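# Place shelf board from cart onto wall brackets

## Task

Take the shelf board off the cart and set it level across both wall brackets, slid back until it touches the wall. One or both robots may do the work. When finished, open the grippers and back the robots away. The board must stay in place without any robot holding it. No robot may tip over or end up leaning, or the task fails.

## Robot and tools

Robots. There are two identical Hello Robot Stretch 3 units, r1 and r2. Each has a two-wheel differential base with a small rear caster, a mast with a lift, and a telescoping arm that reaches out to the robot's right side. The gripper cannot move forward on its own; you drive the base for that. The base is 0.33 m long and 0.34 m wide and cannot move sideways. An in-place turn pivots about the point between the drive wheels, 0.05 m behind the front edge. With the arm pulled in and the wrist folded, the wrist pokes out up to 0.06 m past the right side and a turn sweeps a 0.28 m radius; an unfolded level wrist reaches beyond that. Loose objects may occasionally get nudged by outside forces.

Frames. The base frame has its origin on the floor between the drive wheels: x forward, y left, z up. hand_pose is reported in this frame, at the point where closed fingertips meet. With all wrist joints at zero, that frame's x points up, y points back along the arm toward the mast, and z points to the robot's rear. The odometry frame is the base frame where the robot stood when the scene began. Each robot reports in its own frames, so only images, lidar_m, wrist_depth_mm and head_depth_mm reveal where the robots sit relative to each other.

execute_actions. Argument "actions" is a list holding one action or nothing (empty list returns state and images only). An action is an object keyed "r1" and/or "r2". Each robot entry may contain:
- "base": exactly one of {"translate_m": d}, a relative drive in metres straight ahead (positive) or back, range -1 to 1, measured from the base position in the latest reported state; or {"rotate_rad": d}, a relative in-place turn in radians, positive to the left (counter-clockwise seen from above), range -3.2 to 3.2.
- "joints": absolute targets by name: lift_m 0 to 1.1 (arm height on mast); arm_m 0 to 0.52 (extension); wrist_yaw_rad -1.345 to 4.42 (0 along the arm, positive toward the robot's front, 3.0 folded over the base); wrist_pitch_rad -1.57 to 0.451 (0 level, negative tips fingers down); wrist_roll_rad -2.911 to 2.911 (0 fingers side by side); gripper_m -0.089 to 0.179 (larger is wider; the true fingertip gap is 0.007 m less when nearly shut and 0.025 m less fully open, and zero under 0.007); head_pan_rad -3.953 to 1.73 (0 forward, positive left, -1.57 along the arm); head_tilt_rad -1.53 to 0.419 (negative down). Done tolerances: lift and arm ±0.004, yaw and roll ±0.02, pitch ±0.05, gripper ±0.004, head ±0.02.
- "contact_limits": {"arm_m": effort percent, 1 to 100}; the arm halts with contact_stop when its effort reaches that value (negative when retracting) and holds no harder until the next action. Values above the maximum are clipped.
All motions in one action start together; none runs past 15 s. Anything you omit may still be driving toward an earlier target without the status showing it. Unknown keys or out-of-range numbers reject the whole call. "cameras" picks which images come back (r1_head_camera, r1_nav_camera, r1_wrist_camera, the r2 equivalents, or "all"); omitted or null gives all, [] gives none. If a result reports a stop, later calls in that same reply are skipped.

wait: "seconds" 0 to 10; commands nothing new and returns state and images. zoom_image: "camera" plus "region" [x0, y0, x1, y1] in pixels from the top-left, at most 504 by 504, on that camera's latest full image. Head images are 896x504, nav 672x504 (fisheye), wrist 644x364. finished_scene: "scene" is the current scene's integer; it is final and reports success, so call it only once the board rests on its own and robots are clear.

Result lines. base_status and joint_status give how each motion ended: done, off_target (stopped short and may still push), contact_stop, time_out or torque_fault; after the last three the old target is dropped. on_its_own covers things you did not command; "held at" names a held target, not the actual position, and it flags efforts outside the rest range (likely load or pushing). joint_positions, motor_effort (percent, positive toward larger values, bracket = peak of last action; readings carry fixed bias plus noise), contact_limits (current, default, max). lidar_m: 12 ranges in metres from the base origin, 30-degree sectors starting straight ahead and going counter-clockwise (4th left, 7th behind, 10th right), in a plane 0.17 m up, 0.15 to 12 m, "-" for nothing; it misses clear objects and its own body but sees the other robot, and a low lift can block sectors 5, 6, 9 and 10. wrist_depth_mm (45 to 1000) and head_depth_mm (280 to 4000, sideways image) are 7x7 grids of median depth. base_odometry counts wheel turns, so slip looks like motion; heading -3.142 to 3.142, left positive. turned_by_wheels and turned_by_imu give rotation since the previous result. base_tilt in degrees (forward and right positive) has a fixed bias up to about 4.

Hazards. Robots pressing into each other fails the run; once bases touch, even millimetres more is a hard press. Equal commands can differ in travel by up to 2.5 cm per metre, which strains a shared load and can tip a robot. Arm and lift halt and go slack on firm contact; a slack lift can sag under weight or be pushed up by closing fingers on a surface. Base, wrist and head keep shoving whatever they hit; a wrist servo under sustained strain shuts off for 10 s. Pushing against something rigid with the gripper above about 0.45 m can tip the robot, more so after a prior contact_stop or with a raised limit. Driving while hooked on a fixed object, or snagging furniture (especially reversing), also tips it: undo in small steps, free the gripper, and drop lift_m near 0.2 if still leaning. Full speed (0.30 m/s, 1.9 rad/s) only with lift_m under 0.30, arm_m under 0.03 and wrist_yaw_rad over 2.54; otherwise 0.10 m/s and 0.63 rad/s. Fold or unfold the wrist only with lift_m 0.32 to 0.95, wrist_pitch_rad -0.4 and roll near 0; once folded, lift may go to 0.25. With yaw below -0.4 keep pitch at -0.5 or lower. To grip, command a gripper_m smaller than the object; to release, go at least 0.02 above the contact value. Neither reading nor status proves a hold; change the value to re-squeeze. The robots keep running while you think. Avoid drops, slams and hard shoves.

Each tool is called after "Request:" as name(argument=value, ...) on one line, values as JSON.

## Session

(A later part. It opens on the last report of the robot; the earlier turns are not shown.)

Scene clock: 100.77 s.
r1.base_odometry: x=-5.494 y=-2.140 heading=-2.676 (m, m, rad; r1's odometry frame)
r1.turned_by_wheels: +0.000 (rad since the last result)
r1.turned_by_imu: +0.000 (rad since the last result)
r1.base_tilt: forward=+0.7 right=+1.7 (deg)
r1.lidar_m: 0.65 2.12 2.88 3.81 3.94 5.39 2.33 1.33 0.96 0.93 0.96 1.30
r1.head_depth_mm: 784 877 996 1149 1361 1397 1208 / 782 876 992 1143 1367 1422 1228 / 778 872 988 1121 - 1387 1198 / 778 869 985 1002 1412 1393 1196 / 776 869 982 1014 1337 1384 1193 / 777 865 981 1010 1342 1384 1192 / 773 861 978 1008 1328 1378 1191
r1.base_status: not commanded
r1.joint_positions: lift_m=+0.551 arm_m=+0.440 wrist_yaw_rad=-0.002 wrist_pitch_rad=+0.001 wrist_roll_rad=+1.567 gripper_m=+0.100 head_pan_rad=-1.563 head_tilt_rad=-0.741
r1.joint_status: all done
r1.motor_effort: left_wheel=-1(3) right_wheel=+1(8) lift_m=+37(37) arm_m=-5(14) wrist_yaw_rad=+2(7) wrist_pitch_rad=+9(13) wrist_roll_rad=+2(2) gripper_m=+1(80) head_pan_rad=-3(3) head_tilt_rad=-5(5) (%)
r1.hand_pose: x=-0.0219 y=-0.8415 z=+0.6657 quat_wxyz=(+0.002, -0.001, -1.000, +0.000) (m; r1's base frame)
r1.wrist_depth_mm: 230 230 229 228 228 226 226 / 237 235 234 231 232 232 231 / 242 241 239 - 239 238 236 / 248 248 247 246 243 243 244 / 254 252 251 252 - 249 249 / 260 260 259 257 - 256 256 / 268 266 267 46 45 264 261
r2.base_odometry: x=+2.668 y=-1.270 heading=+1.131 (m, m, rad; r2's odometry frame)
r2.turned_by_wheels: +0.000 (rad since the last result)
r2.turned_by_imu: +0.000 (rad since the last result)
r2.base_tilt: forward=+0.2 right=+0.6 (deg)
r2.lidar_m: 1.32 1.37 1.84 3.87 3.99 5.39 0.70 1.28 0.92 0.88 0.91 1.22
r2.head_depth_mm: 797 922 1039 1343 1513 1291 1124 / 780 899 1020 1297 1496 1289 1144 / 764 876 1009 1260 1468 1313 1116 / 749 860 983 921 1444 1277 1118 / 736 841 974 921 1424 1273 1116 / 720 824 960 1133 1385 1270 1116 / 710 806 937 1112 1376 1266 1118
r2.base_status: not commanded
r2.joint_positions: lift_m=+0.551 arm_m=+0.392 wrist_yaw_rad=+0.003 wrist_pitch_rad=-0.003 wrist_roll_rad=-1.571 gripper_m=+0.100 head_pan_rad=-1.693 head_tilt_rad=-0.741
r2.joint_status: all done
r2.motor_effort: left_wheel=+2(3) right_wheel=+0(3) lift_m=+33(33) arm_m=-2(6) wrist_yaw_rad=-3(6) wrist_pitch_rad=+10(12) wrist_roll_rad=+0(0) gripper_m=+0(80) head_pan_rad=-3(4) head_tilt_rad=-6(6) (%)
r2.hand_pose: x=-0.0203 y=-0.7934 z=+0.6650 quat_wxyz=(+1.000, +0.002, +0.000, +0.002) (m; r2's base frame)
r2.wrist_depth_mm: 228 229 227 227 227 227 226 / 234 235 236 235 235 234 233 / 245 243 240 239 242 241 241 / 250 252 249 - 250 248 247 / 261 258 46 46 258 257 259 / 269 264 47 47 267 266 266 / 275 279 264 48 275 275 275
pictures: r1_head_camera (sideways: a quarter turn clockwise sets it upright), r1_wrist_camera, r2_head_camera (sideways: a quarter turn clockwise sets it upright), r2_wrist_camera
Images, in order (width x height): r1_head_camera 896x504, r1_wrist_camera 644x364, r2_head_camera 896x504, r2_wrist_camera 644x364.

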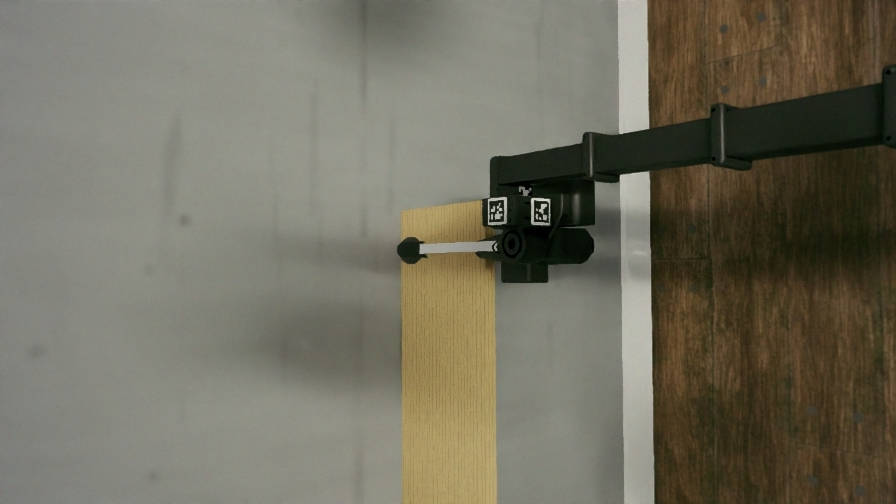

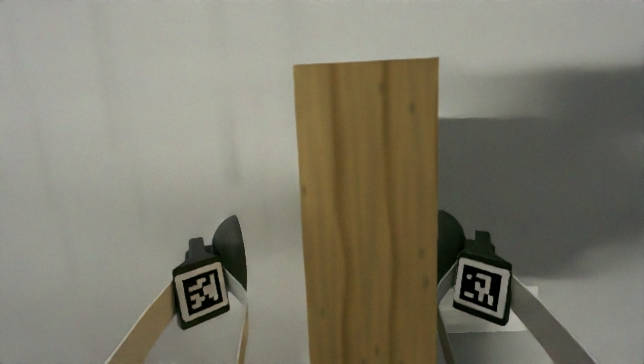

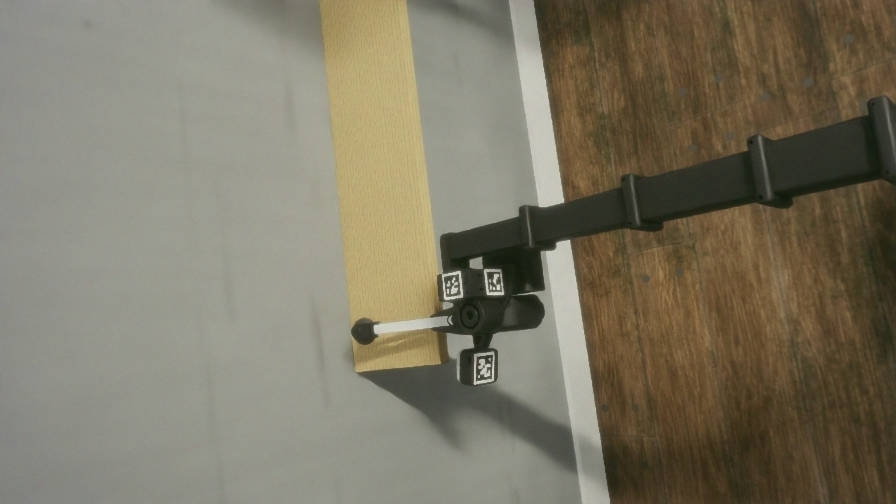

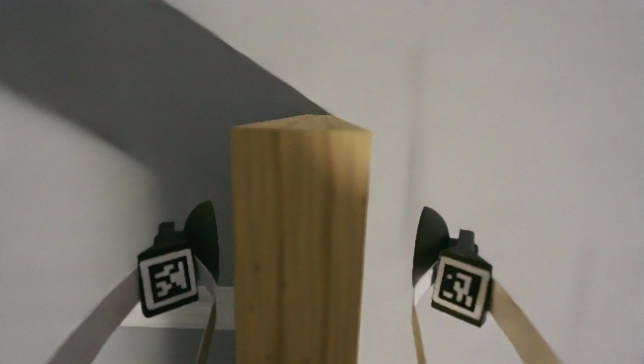

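Request:
execute_actions(actions=[{"r1": {"joints": {"arm_m": 0.25}}, "r2": {"joints": {"arm_m": 0.20}}}], cameras=["r1_wrist_camera", "r2_wrist_camera", "r1_head_camera", "r2_head_camera"])

Scene clock: 104.07 s.
r1.base_odometry: x=-5.494 y=-2.140 heading=-2.676 (m, m, rad; r1's odometry frame)
r1.turned_by_wheels: +0.000 (rad since the last result)
r1.turned_by_imu: +0.000 (rad since the last result)
r1.base_tilt: forward=+0.7 right=+1.7 (deg)
r1.lidar_m: 0.66 2.14 2.89 3.82 3.96 5.35 2.33 1.33 0.97 0.93 0.96 1.30
r1.head_depth_mm: 784 879 998 1150 1363 1398 1203 / 784 875 993 1148 1356 1429 1224 / 779 873 988 1120 1339 - 1199 / 776 869 985 1018 1313 1324 1201 / 777 869 987 1017 1339 1381 1197 / 774 865 980 1013 1335 1386 1192 / 773 862 979 1007 1332 1379 1195
r1.base_status: not commanded
r1.joint_positions: lift_m=+0.551 arm_m=+0.250 wrist_yaw_rad=-0.001 wrist_pitch_rad=+0.002 wrist_roll_rad=+1.567 gripper_m=+0.100 head_pan_rad=-1.563 head_tilt_rad=-0.741
r1.joint_status: all done
r1.motor_effort: left_wheel=-1(1) right_wheel=+1(1) lift_m=+37(37) arm_m=-4(7) wrist_yaw_rad=+1(2) wrist_pitch_rad=+9(9) wrist_roll_rad=+1(2) gripper_m=+1(0) head_pan_rad=-3(3) head_tilt_rad=-4(4) (%)
r1.hand_pose: x=-0.0216 y=-0.6516 z=+0.6659 quat_wxyz=(+0.002, +0.000, -1.000, +0.001) (m; r1's base frame)
r1.wrist_depth_mm: 410 406 406 402 404 398 401 / 421 416 411 413 411 413 408 / 432 423 429 423 422 418 420 / 437 436 435 434 433 430 430 / 447 450 444 444 440 443 440 / 461 464 457 456 459 449 458 / 476 476 474 471 462 467 464
r2.base_odometry: x=+2.668 y=-1.270 heading=+1.131 (m, m, rad; r2's odometry frame)
r2.turned_by_wheels: +0.000 (rad since the last result)
r2.turned_by_imu: +0.001 (rad since the last result)
r2.base_tilt: forward=+0.1 right=+0.5 (deg)
r2.lidar_m: 1.32 1.36 1.84 3.86 4.01 5.42 0.70 1.28 0.92 0.88 0.91 1.22
r2.head_depth_mm: 796 920 1039 1349 1500 1287 1125 / 782 904 1022 1301 1496 1284 1142 / 764 883 1014 1259 1470 1313 1123 / 750 862 985 1218 1434 1251 1121 / 739 841 981 942 1390 1253 1115 / 721 824 958 1153 1388 1274 1115 / 708 805 934 1116 1378 1278 1114
r2.base_status: not commanded
r2.joint_positions: lift_m=+0.551 arm_m=+0.200 wrist_yaw_rad=+0.002 wrist_pitch_rad=-0.002 wrist_roll_rad=-1.571 gripper_m=+0.100 head_pan_rad=-1.693 head_tilt_rad=-0.741
r2.joint_status: all done
r2.motor_effort: left_wheel=+2(1) right_wheel=+0(0) lift_m=+33(33) arm_m=-2(4) wrist_yaw_rad=-2(3) wrist_pitch_rad=+10(10) wrist_roll_rad=+0(0) gripper_m=+0(0) head_pan_rad=-4(4) head_tilt_rad=-6(7) (%)
r2.hand_pose: x=-0.0206 y=-0.6014 z=+0.6653 quat_wxyz=(+1.000, +0.001, +0.000, +0.001) (m; r2's base frame)
r2.wrist_depth_mm: 404 403 405 402 404 404 401 / 416 420 420 416 423 418 418 / 432 429 429 426 430 425 429 / 450 442 444 440 446 438 442 / 458 461 453 459 454 458 460 / 478 470 472 468 475 472 475 / 491 502 493 492 494 488 488
pictures: r1_head_camera (sideways: a quarter turn clockwise sets it upright), r1_wrist_camera, r2_head_camera (sideways: a quarter turn clockwise sets it upright), r2_wrist_camera
Images, in order (width x height): r1_head_camera 896x504, r1_wrist_camera 644x364, r2_head_camera 896x504, r2_wrist_camera 644x364.

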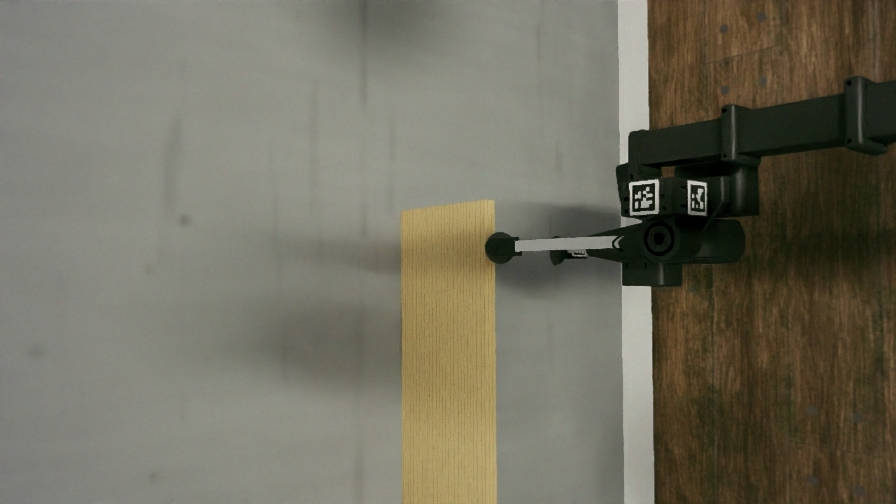

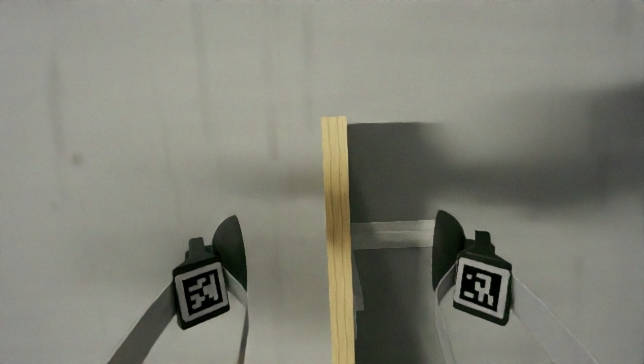

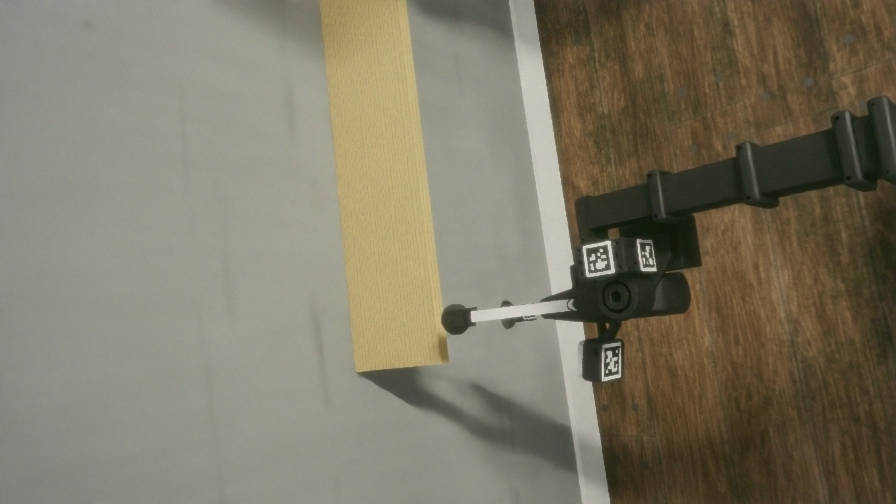

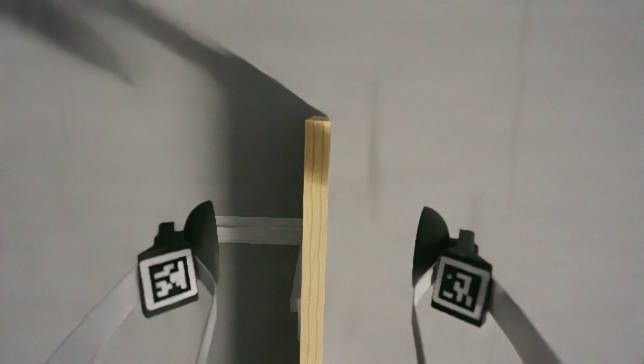

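Request:
zoom_image(camera="r2_wrist_camera", region=[200, 90, 420, 364])

Request:
zoom_image(camera="r1_wrist_camera", region=[250, 90, 470, 364])

Request:
zoom_image(camera="r2_head_camera", region=[280, 0, 520, 400])

Region (200, 90, 420, 364) of r2_wrist_camera's 644x364 image, scaled by 1.839; it fills the left 405 columns of this view, and the rest is white.

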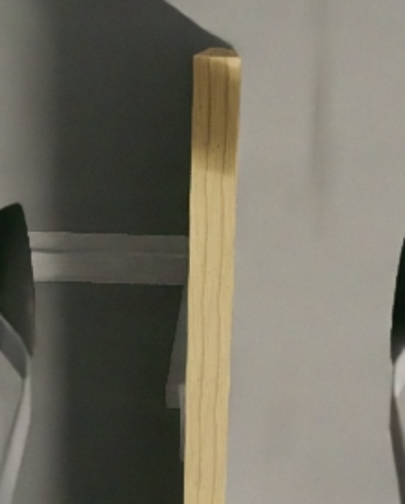

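Region (250, 90, 470, 364) of r1_wrist_camera's 644x364 image, scaled by 1.839; it fills the left 405 columns of this view, and the rest is white.

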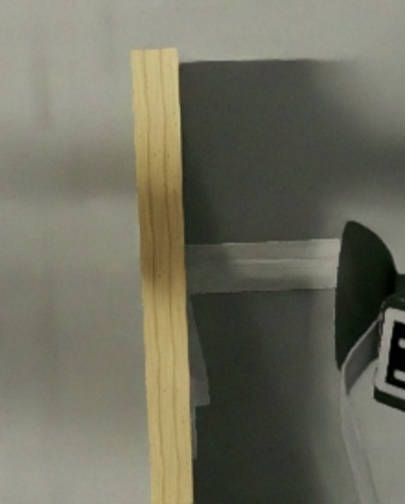

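Region (280, 0, 520, 400) of r2_head_camera's 896x504 image, scaled by 1.260, with more detail than that image has; it fills the left 302 columns of this view, and the rest is white.

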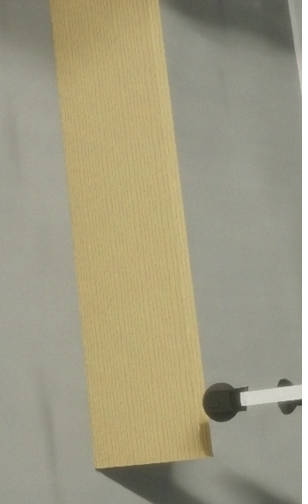

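Request:
execute_actions(actions=[{"r1": {"base": {"translate_m": -0.5}, "joints": {"arm_m": 0.0, "head_pan_rad": -1.2, "head_tilt_rad": -0.55}}, "r2": {"base": {"translate_m": 0.5}, "joints": {"arm_m": 0.0, "head_pan_rad": -2.1, "head_tilt_rad": -0.55}}}])

Scene clock: 111.00 s.
r1.base_odometry: x=-5.048 y=-1.916 heading=-2.676 (m, m, rad; r1's odometry frame)
r1.turned_by_wheels: +0.000 (rad since the last result)
r1.turned_by_imu: +0.000 (rad since the last result)
r1.base_tilt: forward=+0.7 right=+1.8 (deg)
r1.lidar_m: 1.65 2.64 3.60 3.80 3.94 5.33 2.18 1.34 0.97 0.93 0.97 1.31
r1.head_depth_mm: 748 803 871 950 1049 1162 1268 / 767 828 898 989 1087 1215 1297 / 791 855 936 1028 1136 1282 1326 / 814 886 970 1066 1191 1342 1322 / 843 917 1006 1114 1236 1419 1324 / 871 952 1050 1146 1308 1466 1319 / 903 988 1093 1193 1373 1522 1316
r1.base_status: done
r1.joint_positions: lift_m=+0.551 arm_m=+0.000 wrist_yaw_rad=-0.001 wrist_pitch_rad=+0.002 wrist_roll_rad=+1.567 gripper_m=+0.100 head_pan_rad=-1.207 head_tilt_rad=-0.557
r1.joint_status: all done
r1.motor_effort: left_wheel=+0(3) right_wheel=+0(4) lift_m=+37(36) arm_m=-5(6) wrist_yaw_rad=+1(1) wrist_pitch_rad=+9(8) wrist_roll_rad=+2(1) gripper_m=+1(0) head_pan_rad=+4(28) head_tilt_rad=+4(24) (%)
r1.hand_pose: x=-0.0216 y=-0.4016 z=+0.6659 quat_wxyz=(+0.002, +0.000, -1.000, +0.001) (m; r1's base frame)
r1.wrist_depth_mm: 650 648 640 647 631 633 627 / 662 661 652 655 653 654 634 / 674 672 667 675 657 670 658 / 695 702 679 688 688 682 674 / 714 715 702 705 699 696 693 / 736 730 727 735 722 719 706 / 761 751 746 749 739 743 725
r2.base_odometry: x=+2.881 y=-0.817 heading=+1.131 (m, m, rad; r2's odometry frame)
r2.turned_by_wheels: +0.000 (rad since the last result)
r2.turned_by_imu: +0.002 (rad since the last result)
r2.base_tilt: forward=+0.0 right=+0.5 (deg)
r2.lidar_m: 0.82 0.85 1.14 2.96 4.01 5.44 1.69 1.26 0.91 0.87 0.90 0.86
r2.head_depth_mm: 1070 1226 1402 1723 1753 1418 1207 / 993 1125 1282 1491 1692 1424 1199 / 920 1028 1169 1200 1582 1419 1199 / 855 956 1069 1141 1445 1424 1198 / 798 888 993 1124 1292 1390 1192 / 758 830 924 1031 1179 1331 1194 / 716 780 857 956 1079 1230 1172
r2.base_status: done
r2.joint_positions: lift_m=+0.551 arm_m=+0.000 wrist_yaw_rad=+0.002 wrist_pitch_rad=-0.002 wrist_roll_rad=-1.571 gripper_m=+0.100 head_pan_rad=-2.093 head_tilt_rad=-0.556
r2.joint_status: all done
r2.motor_effort: left_wheel=+0(6) right_wheel=+1(3) lift_m=+33(33) arm_m=-2(2) wrist_yaw_rad=-2(2) wrist_pitch_rad=+10(10) wrist_roll_rad=+0(0) gripper_m=+0(0) head_pan_rad=-4(29) head_tilt_rad=+4(27) (%)
r2.hand_pose: x=-0.0207 y=-0.4014 z=+0.6653 quat_wxyz=(+1.000, +0.001, +0.000, +0.001) (m; r2's base frame)
r2.wrist_depth_mm: 585 571 578 576 580 574 575 / 587 592 603 593 601 596 587 / 612 610 621 605 613 607 613 / 628 631 633 638 614 635 625 / 653 656 648 662 652 654 650 / 671 670 676 672 678 680 667 / 693 699 703 694 705 704 705
pictures: r1_head_camera (sideways: a quarter turn clockwise sets it upright), r1_nav_camera (sideways: a quarter turn counterclockwise sets it upright), r1_wrist_camera, r2_head_camera (sideways: a quarter turn clockwise sets it upright), r2_nav_camera (sideways: a quarter turn counterclockwise sets it upright), r2_wrist_camera
Images, in order (width x height): r1_head_camera 896x504, r1_nav_camera 672x504, r1_wrist_camera 644x364, r2_head_camera 896x504, r2_nav_camera 672x504, r2_wrist_camera 644x364.

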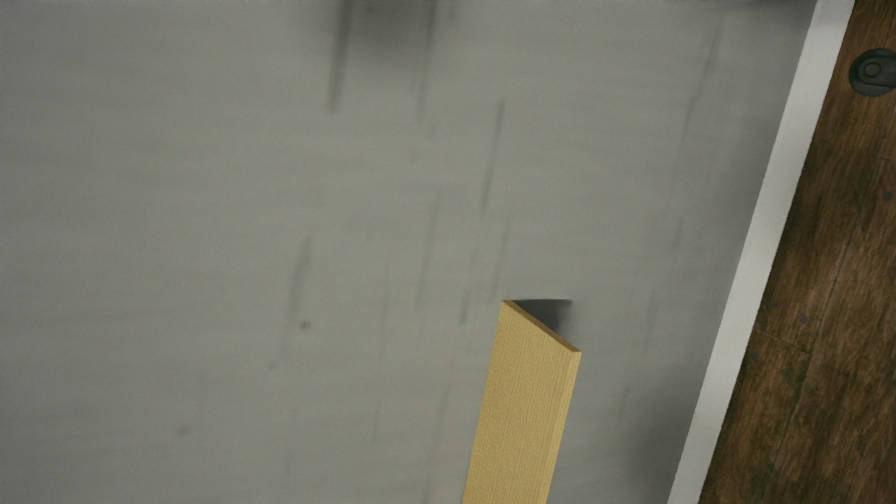

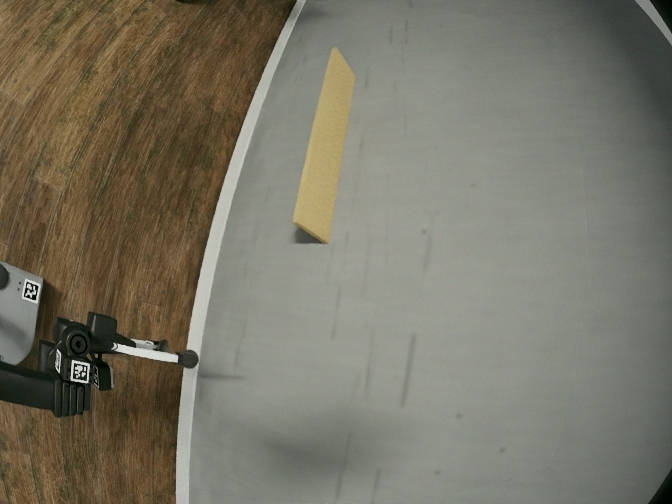

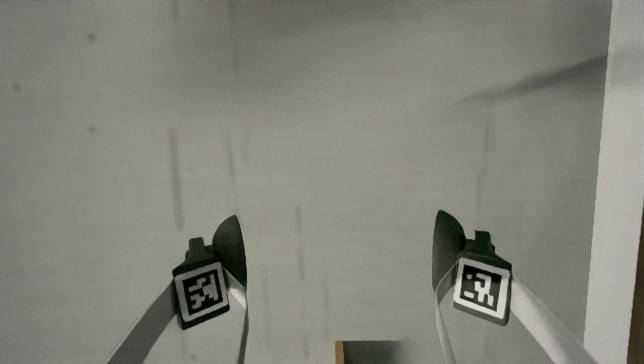

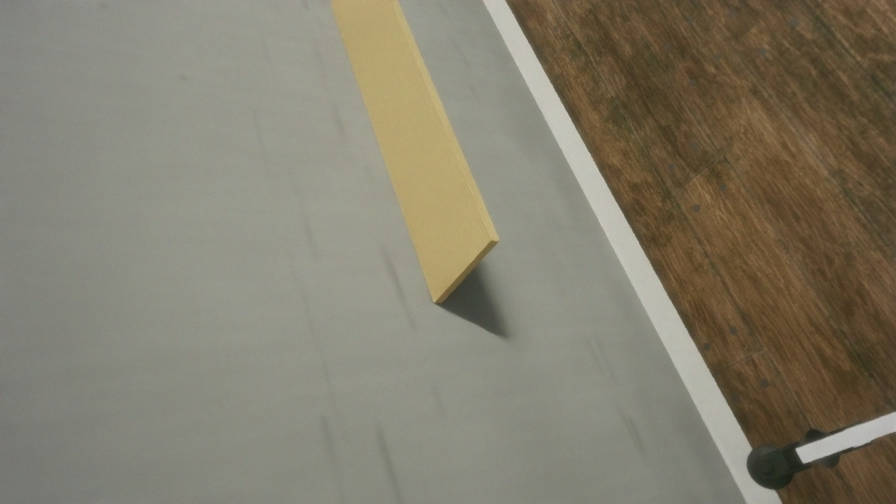

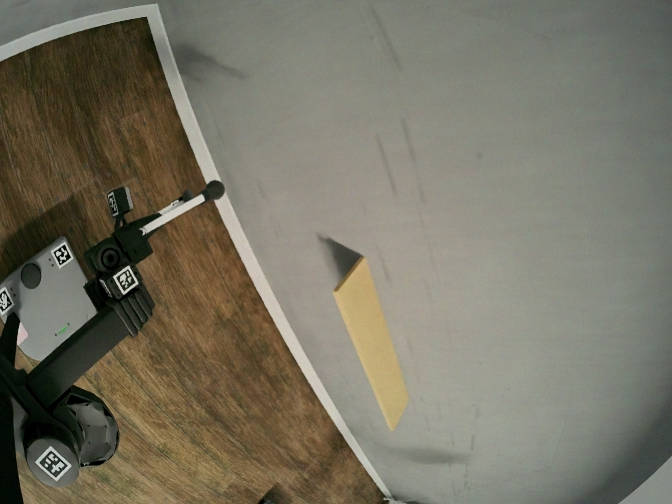

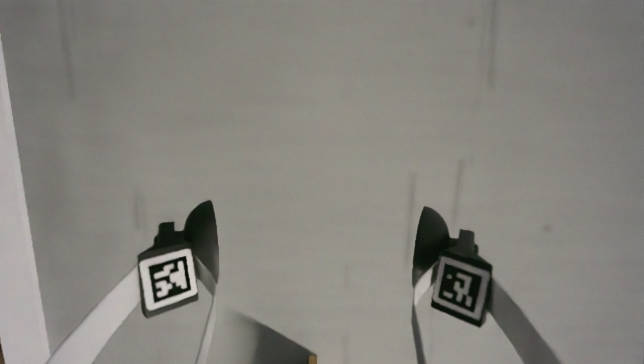

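Request:
zoom_image(camera="r2_head_camera", region=[400, 220, 540, 350])

Request:
zoom_image(camera="r1_head_camera", region=[470, 270, 610, 400])

Region (400, 220, 540, 350) of r2_head_camera's 896x504 image, scaled by 3.600, with more detail than that image has; it fills the top 468 rows of this view, and the rest is white.

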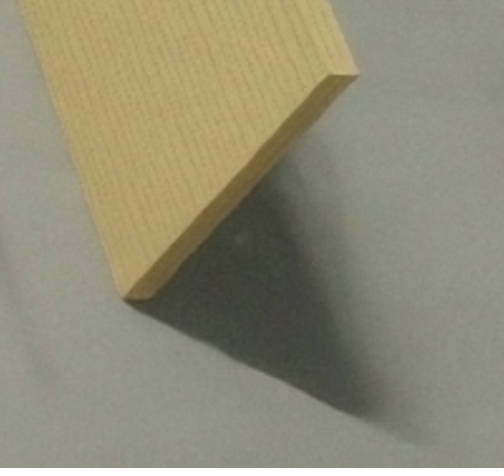

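Region (470, 270, 610, 400) of r1_head_camera's 896x504 image, scaled by 3.600, with more detail than that image has; it fills the top 468 rows of this view, and the rest is white.

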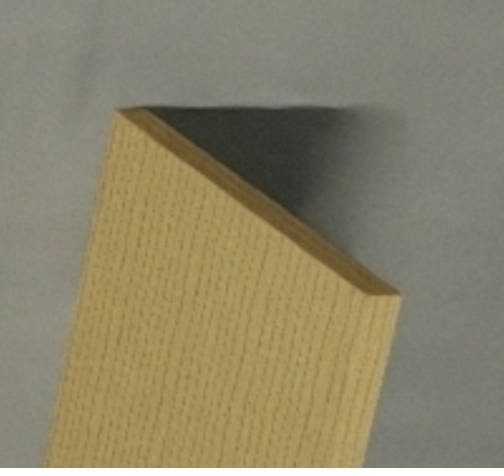

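Request:
finished_scene(scene=2)

The scene is finished: the task was done.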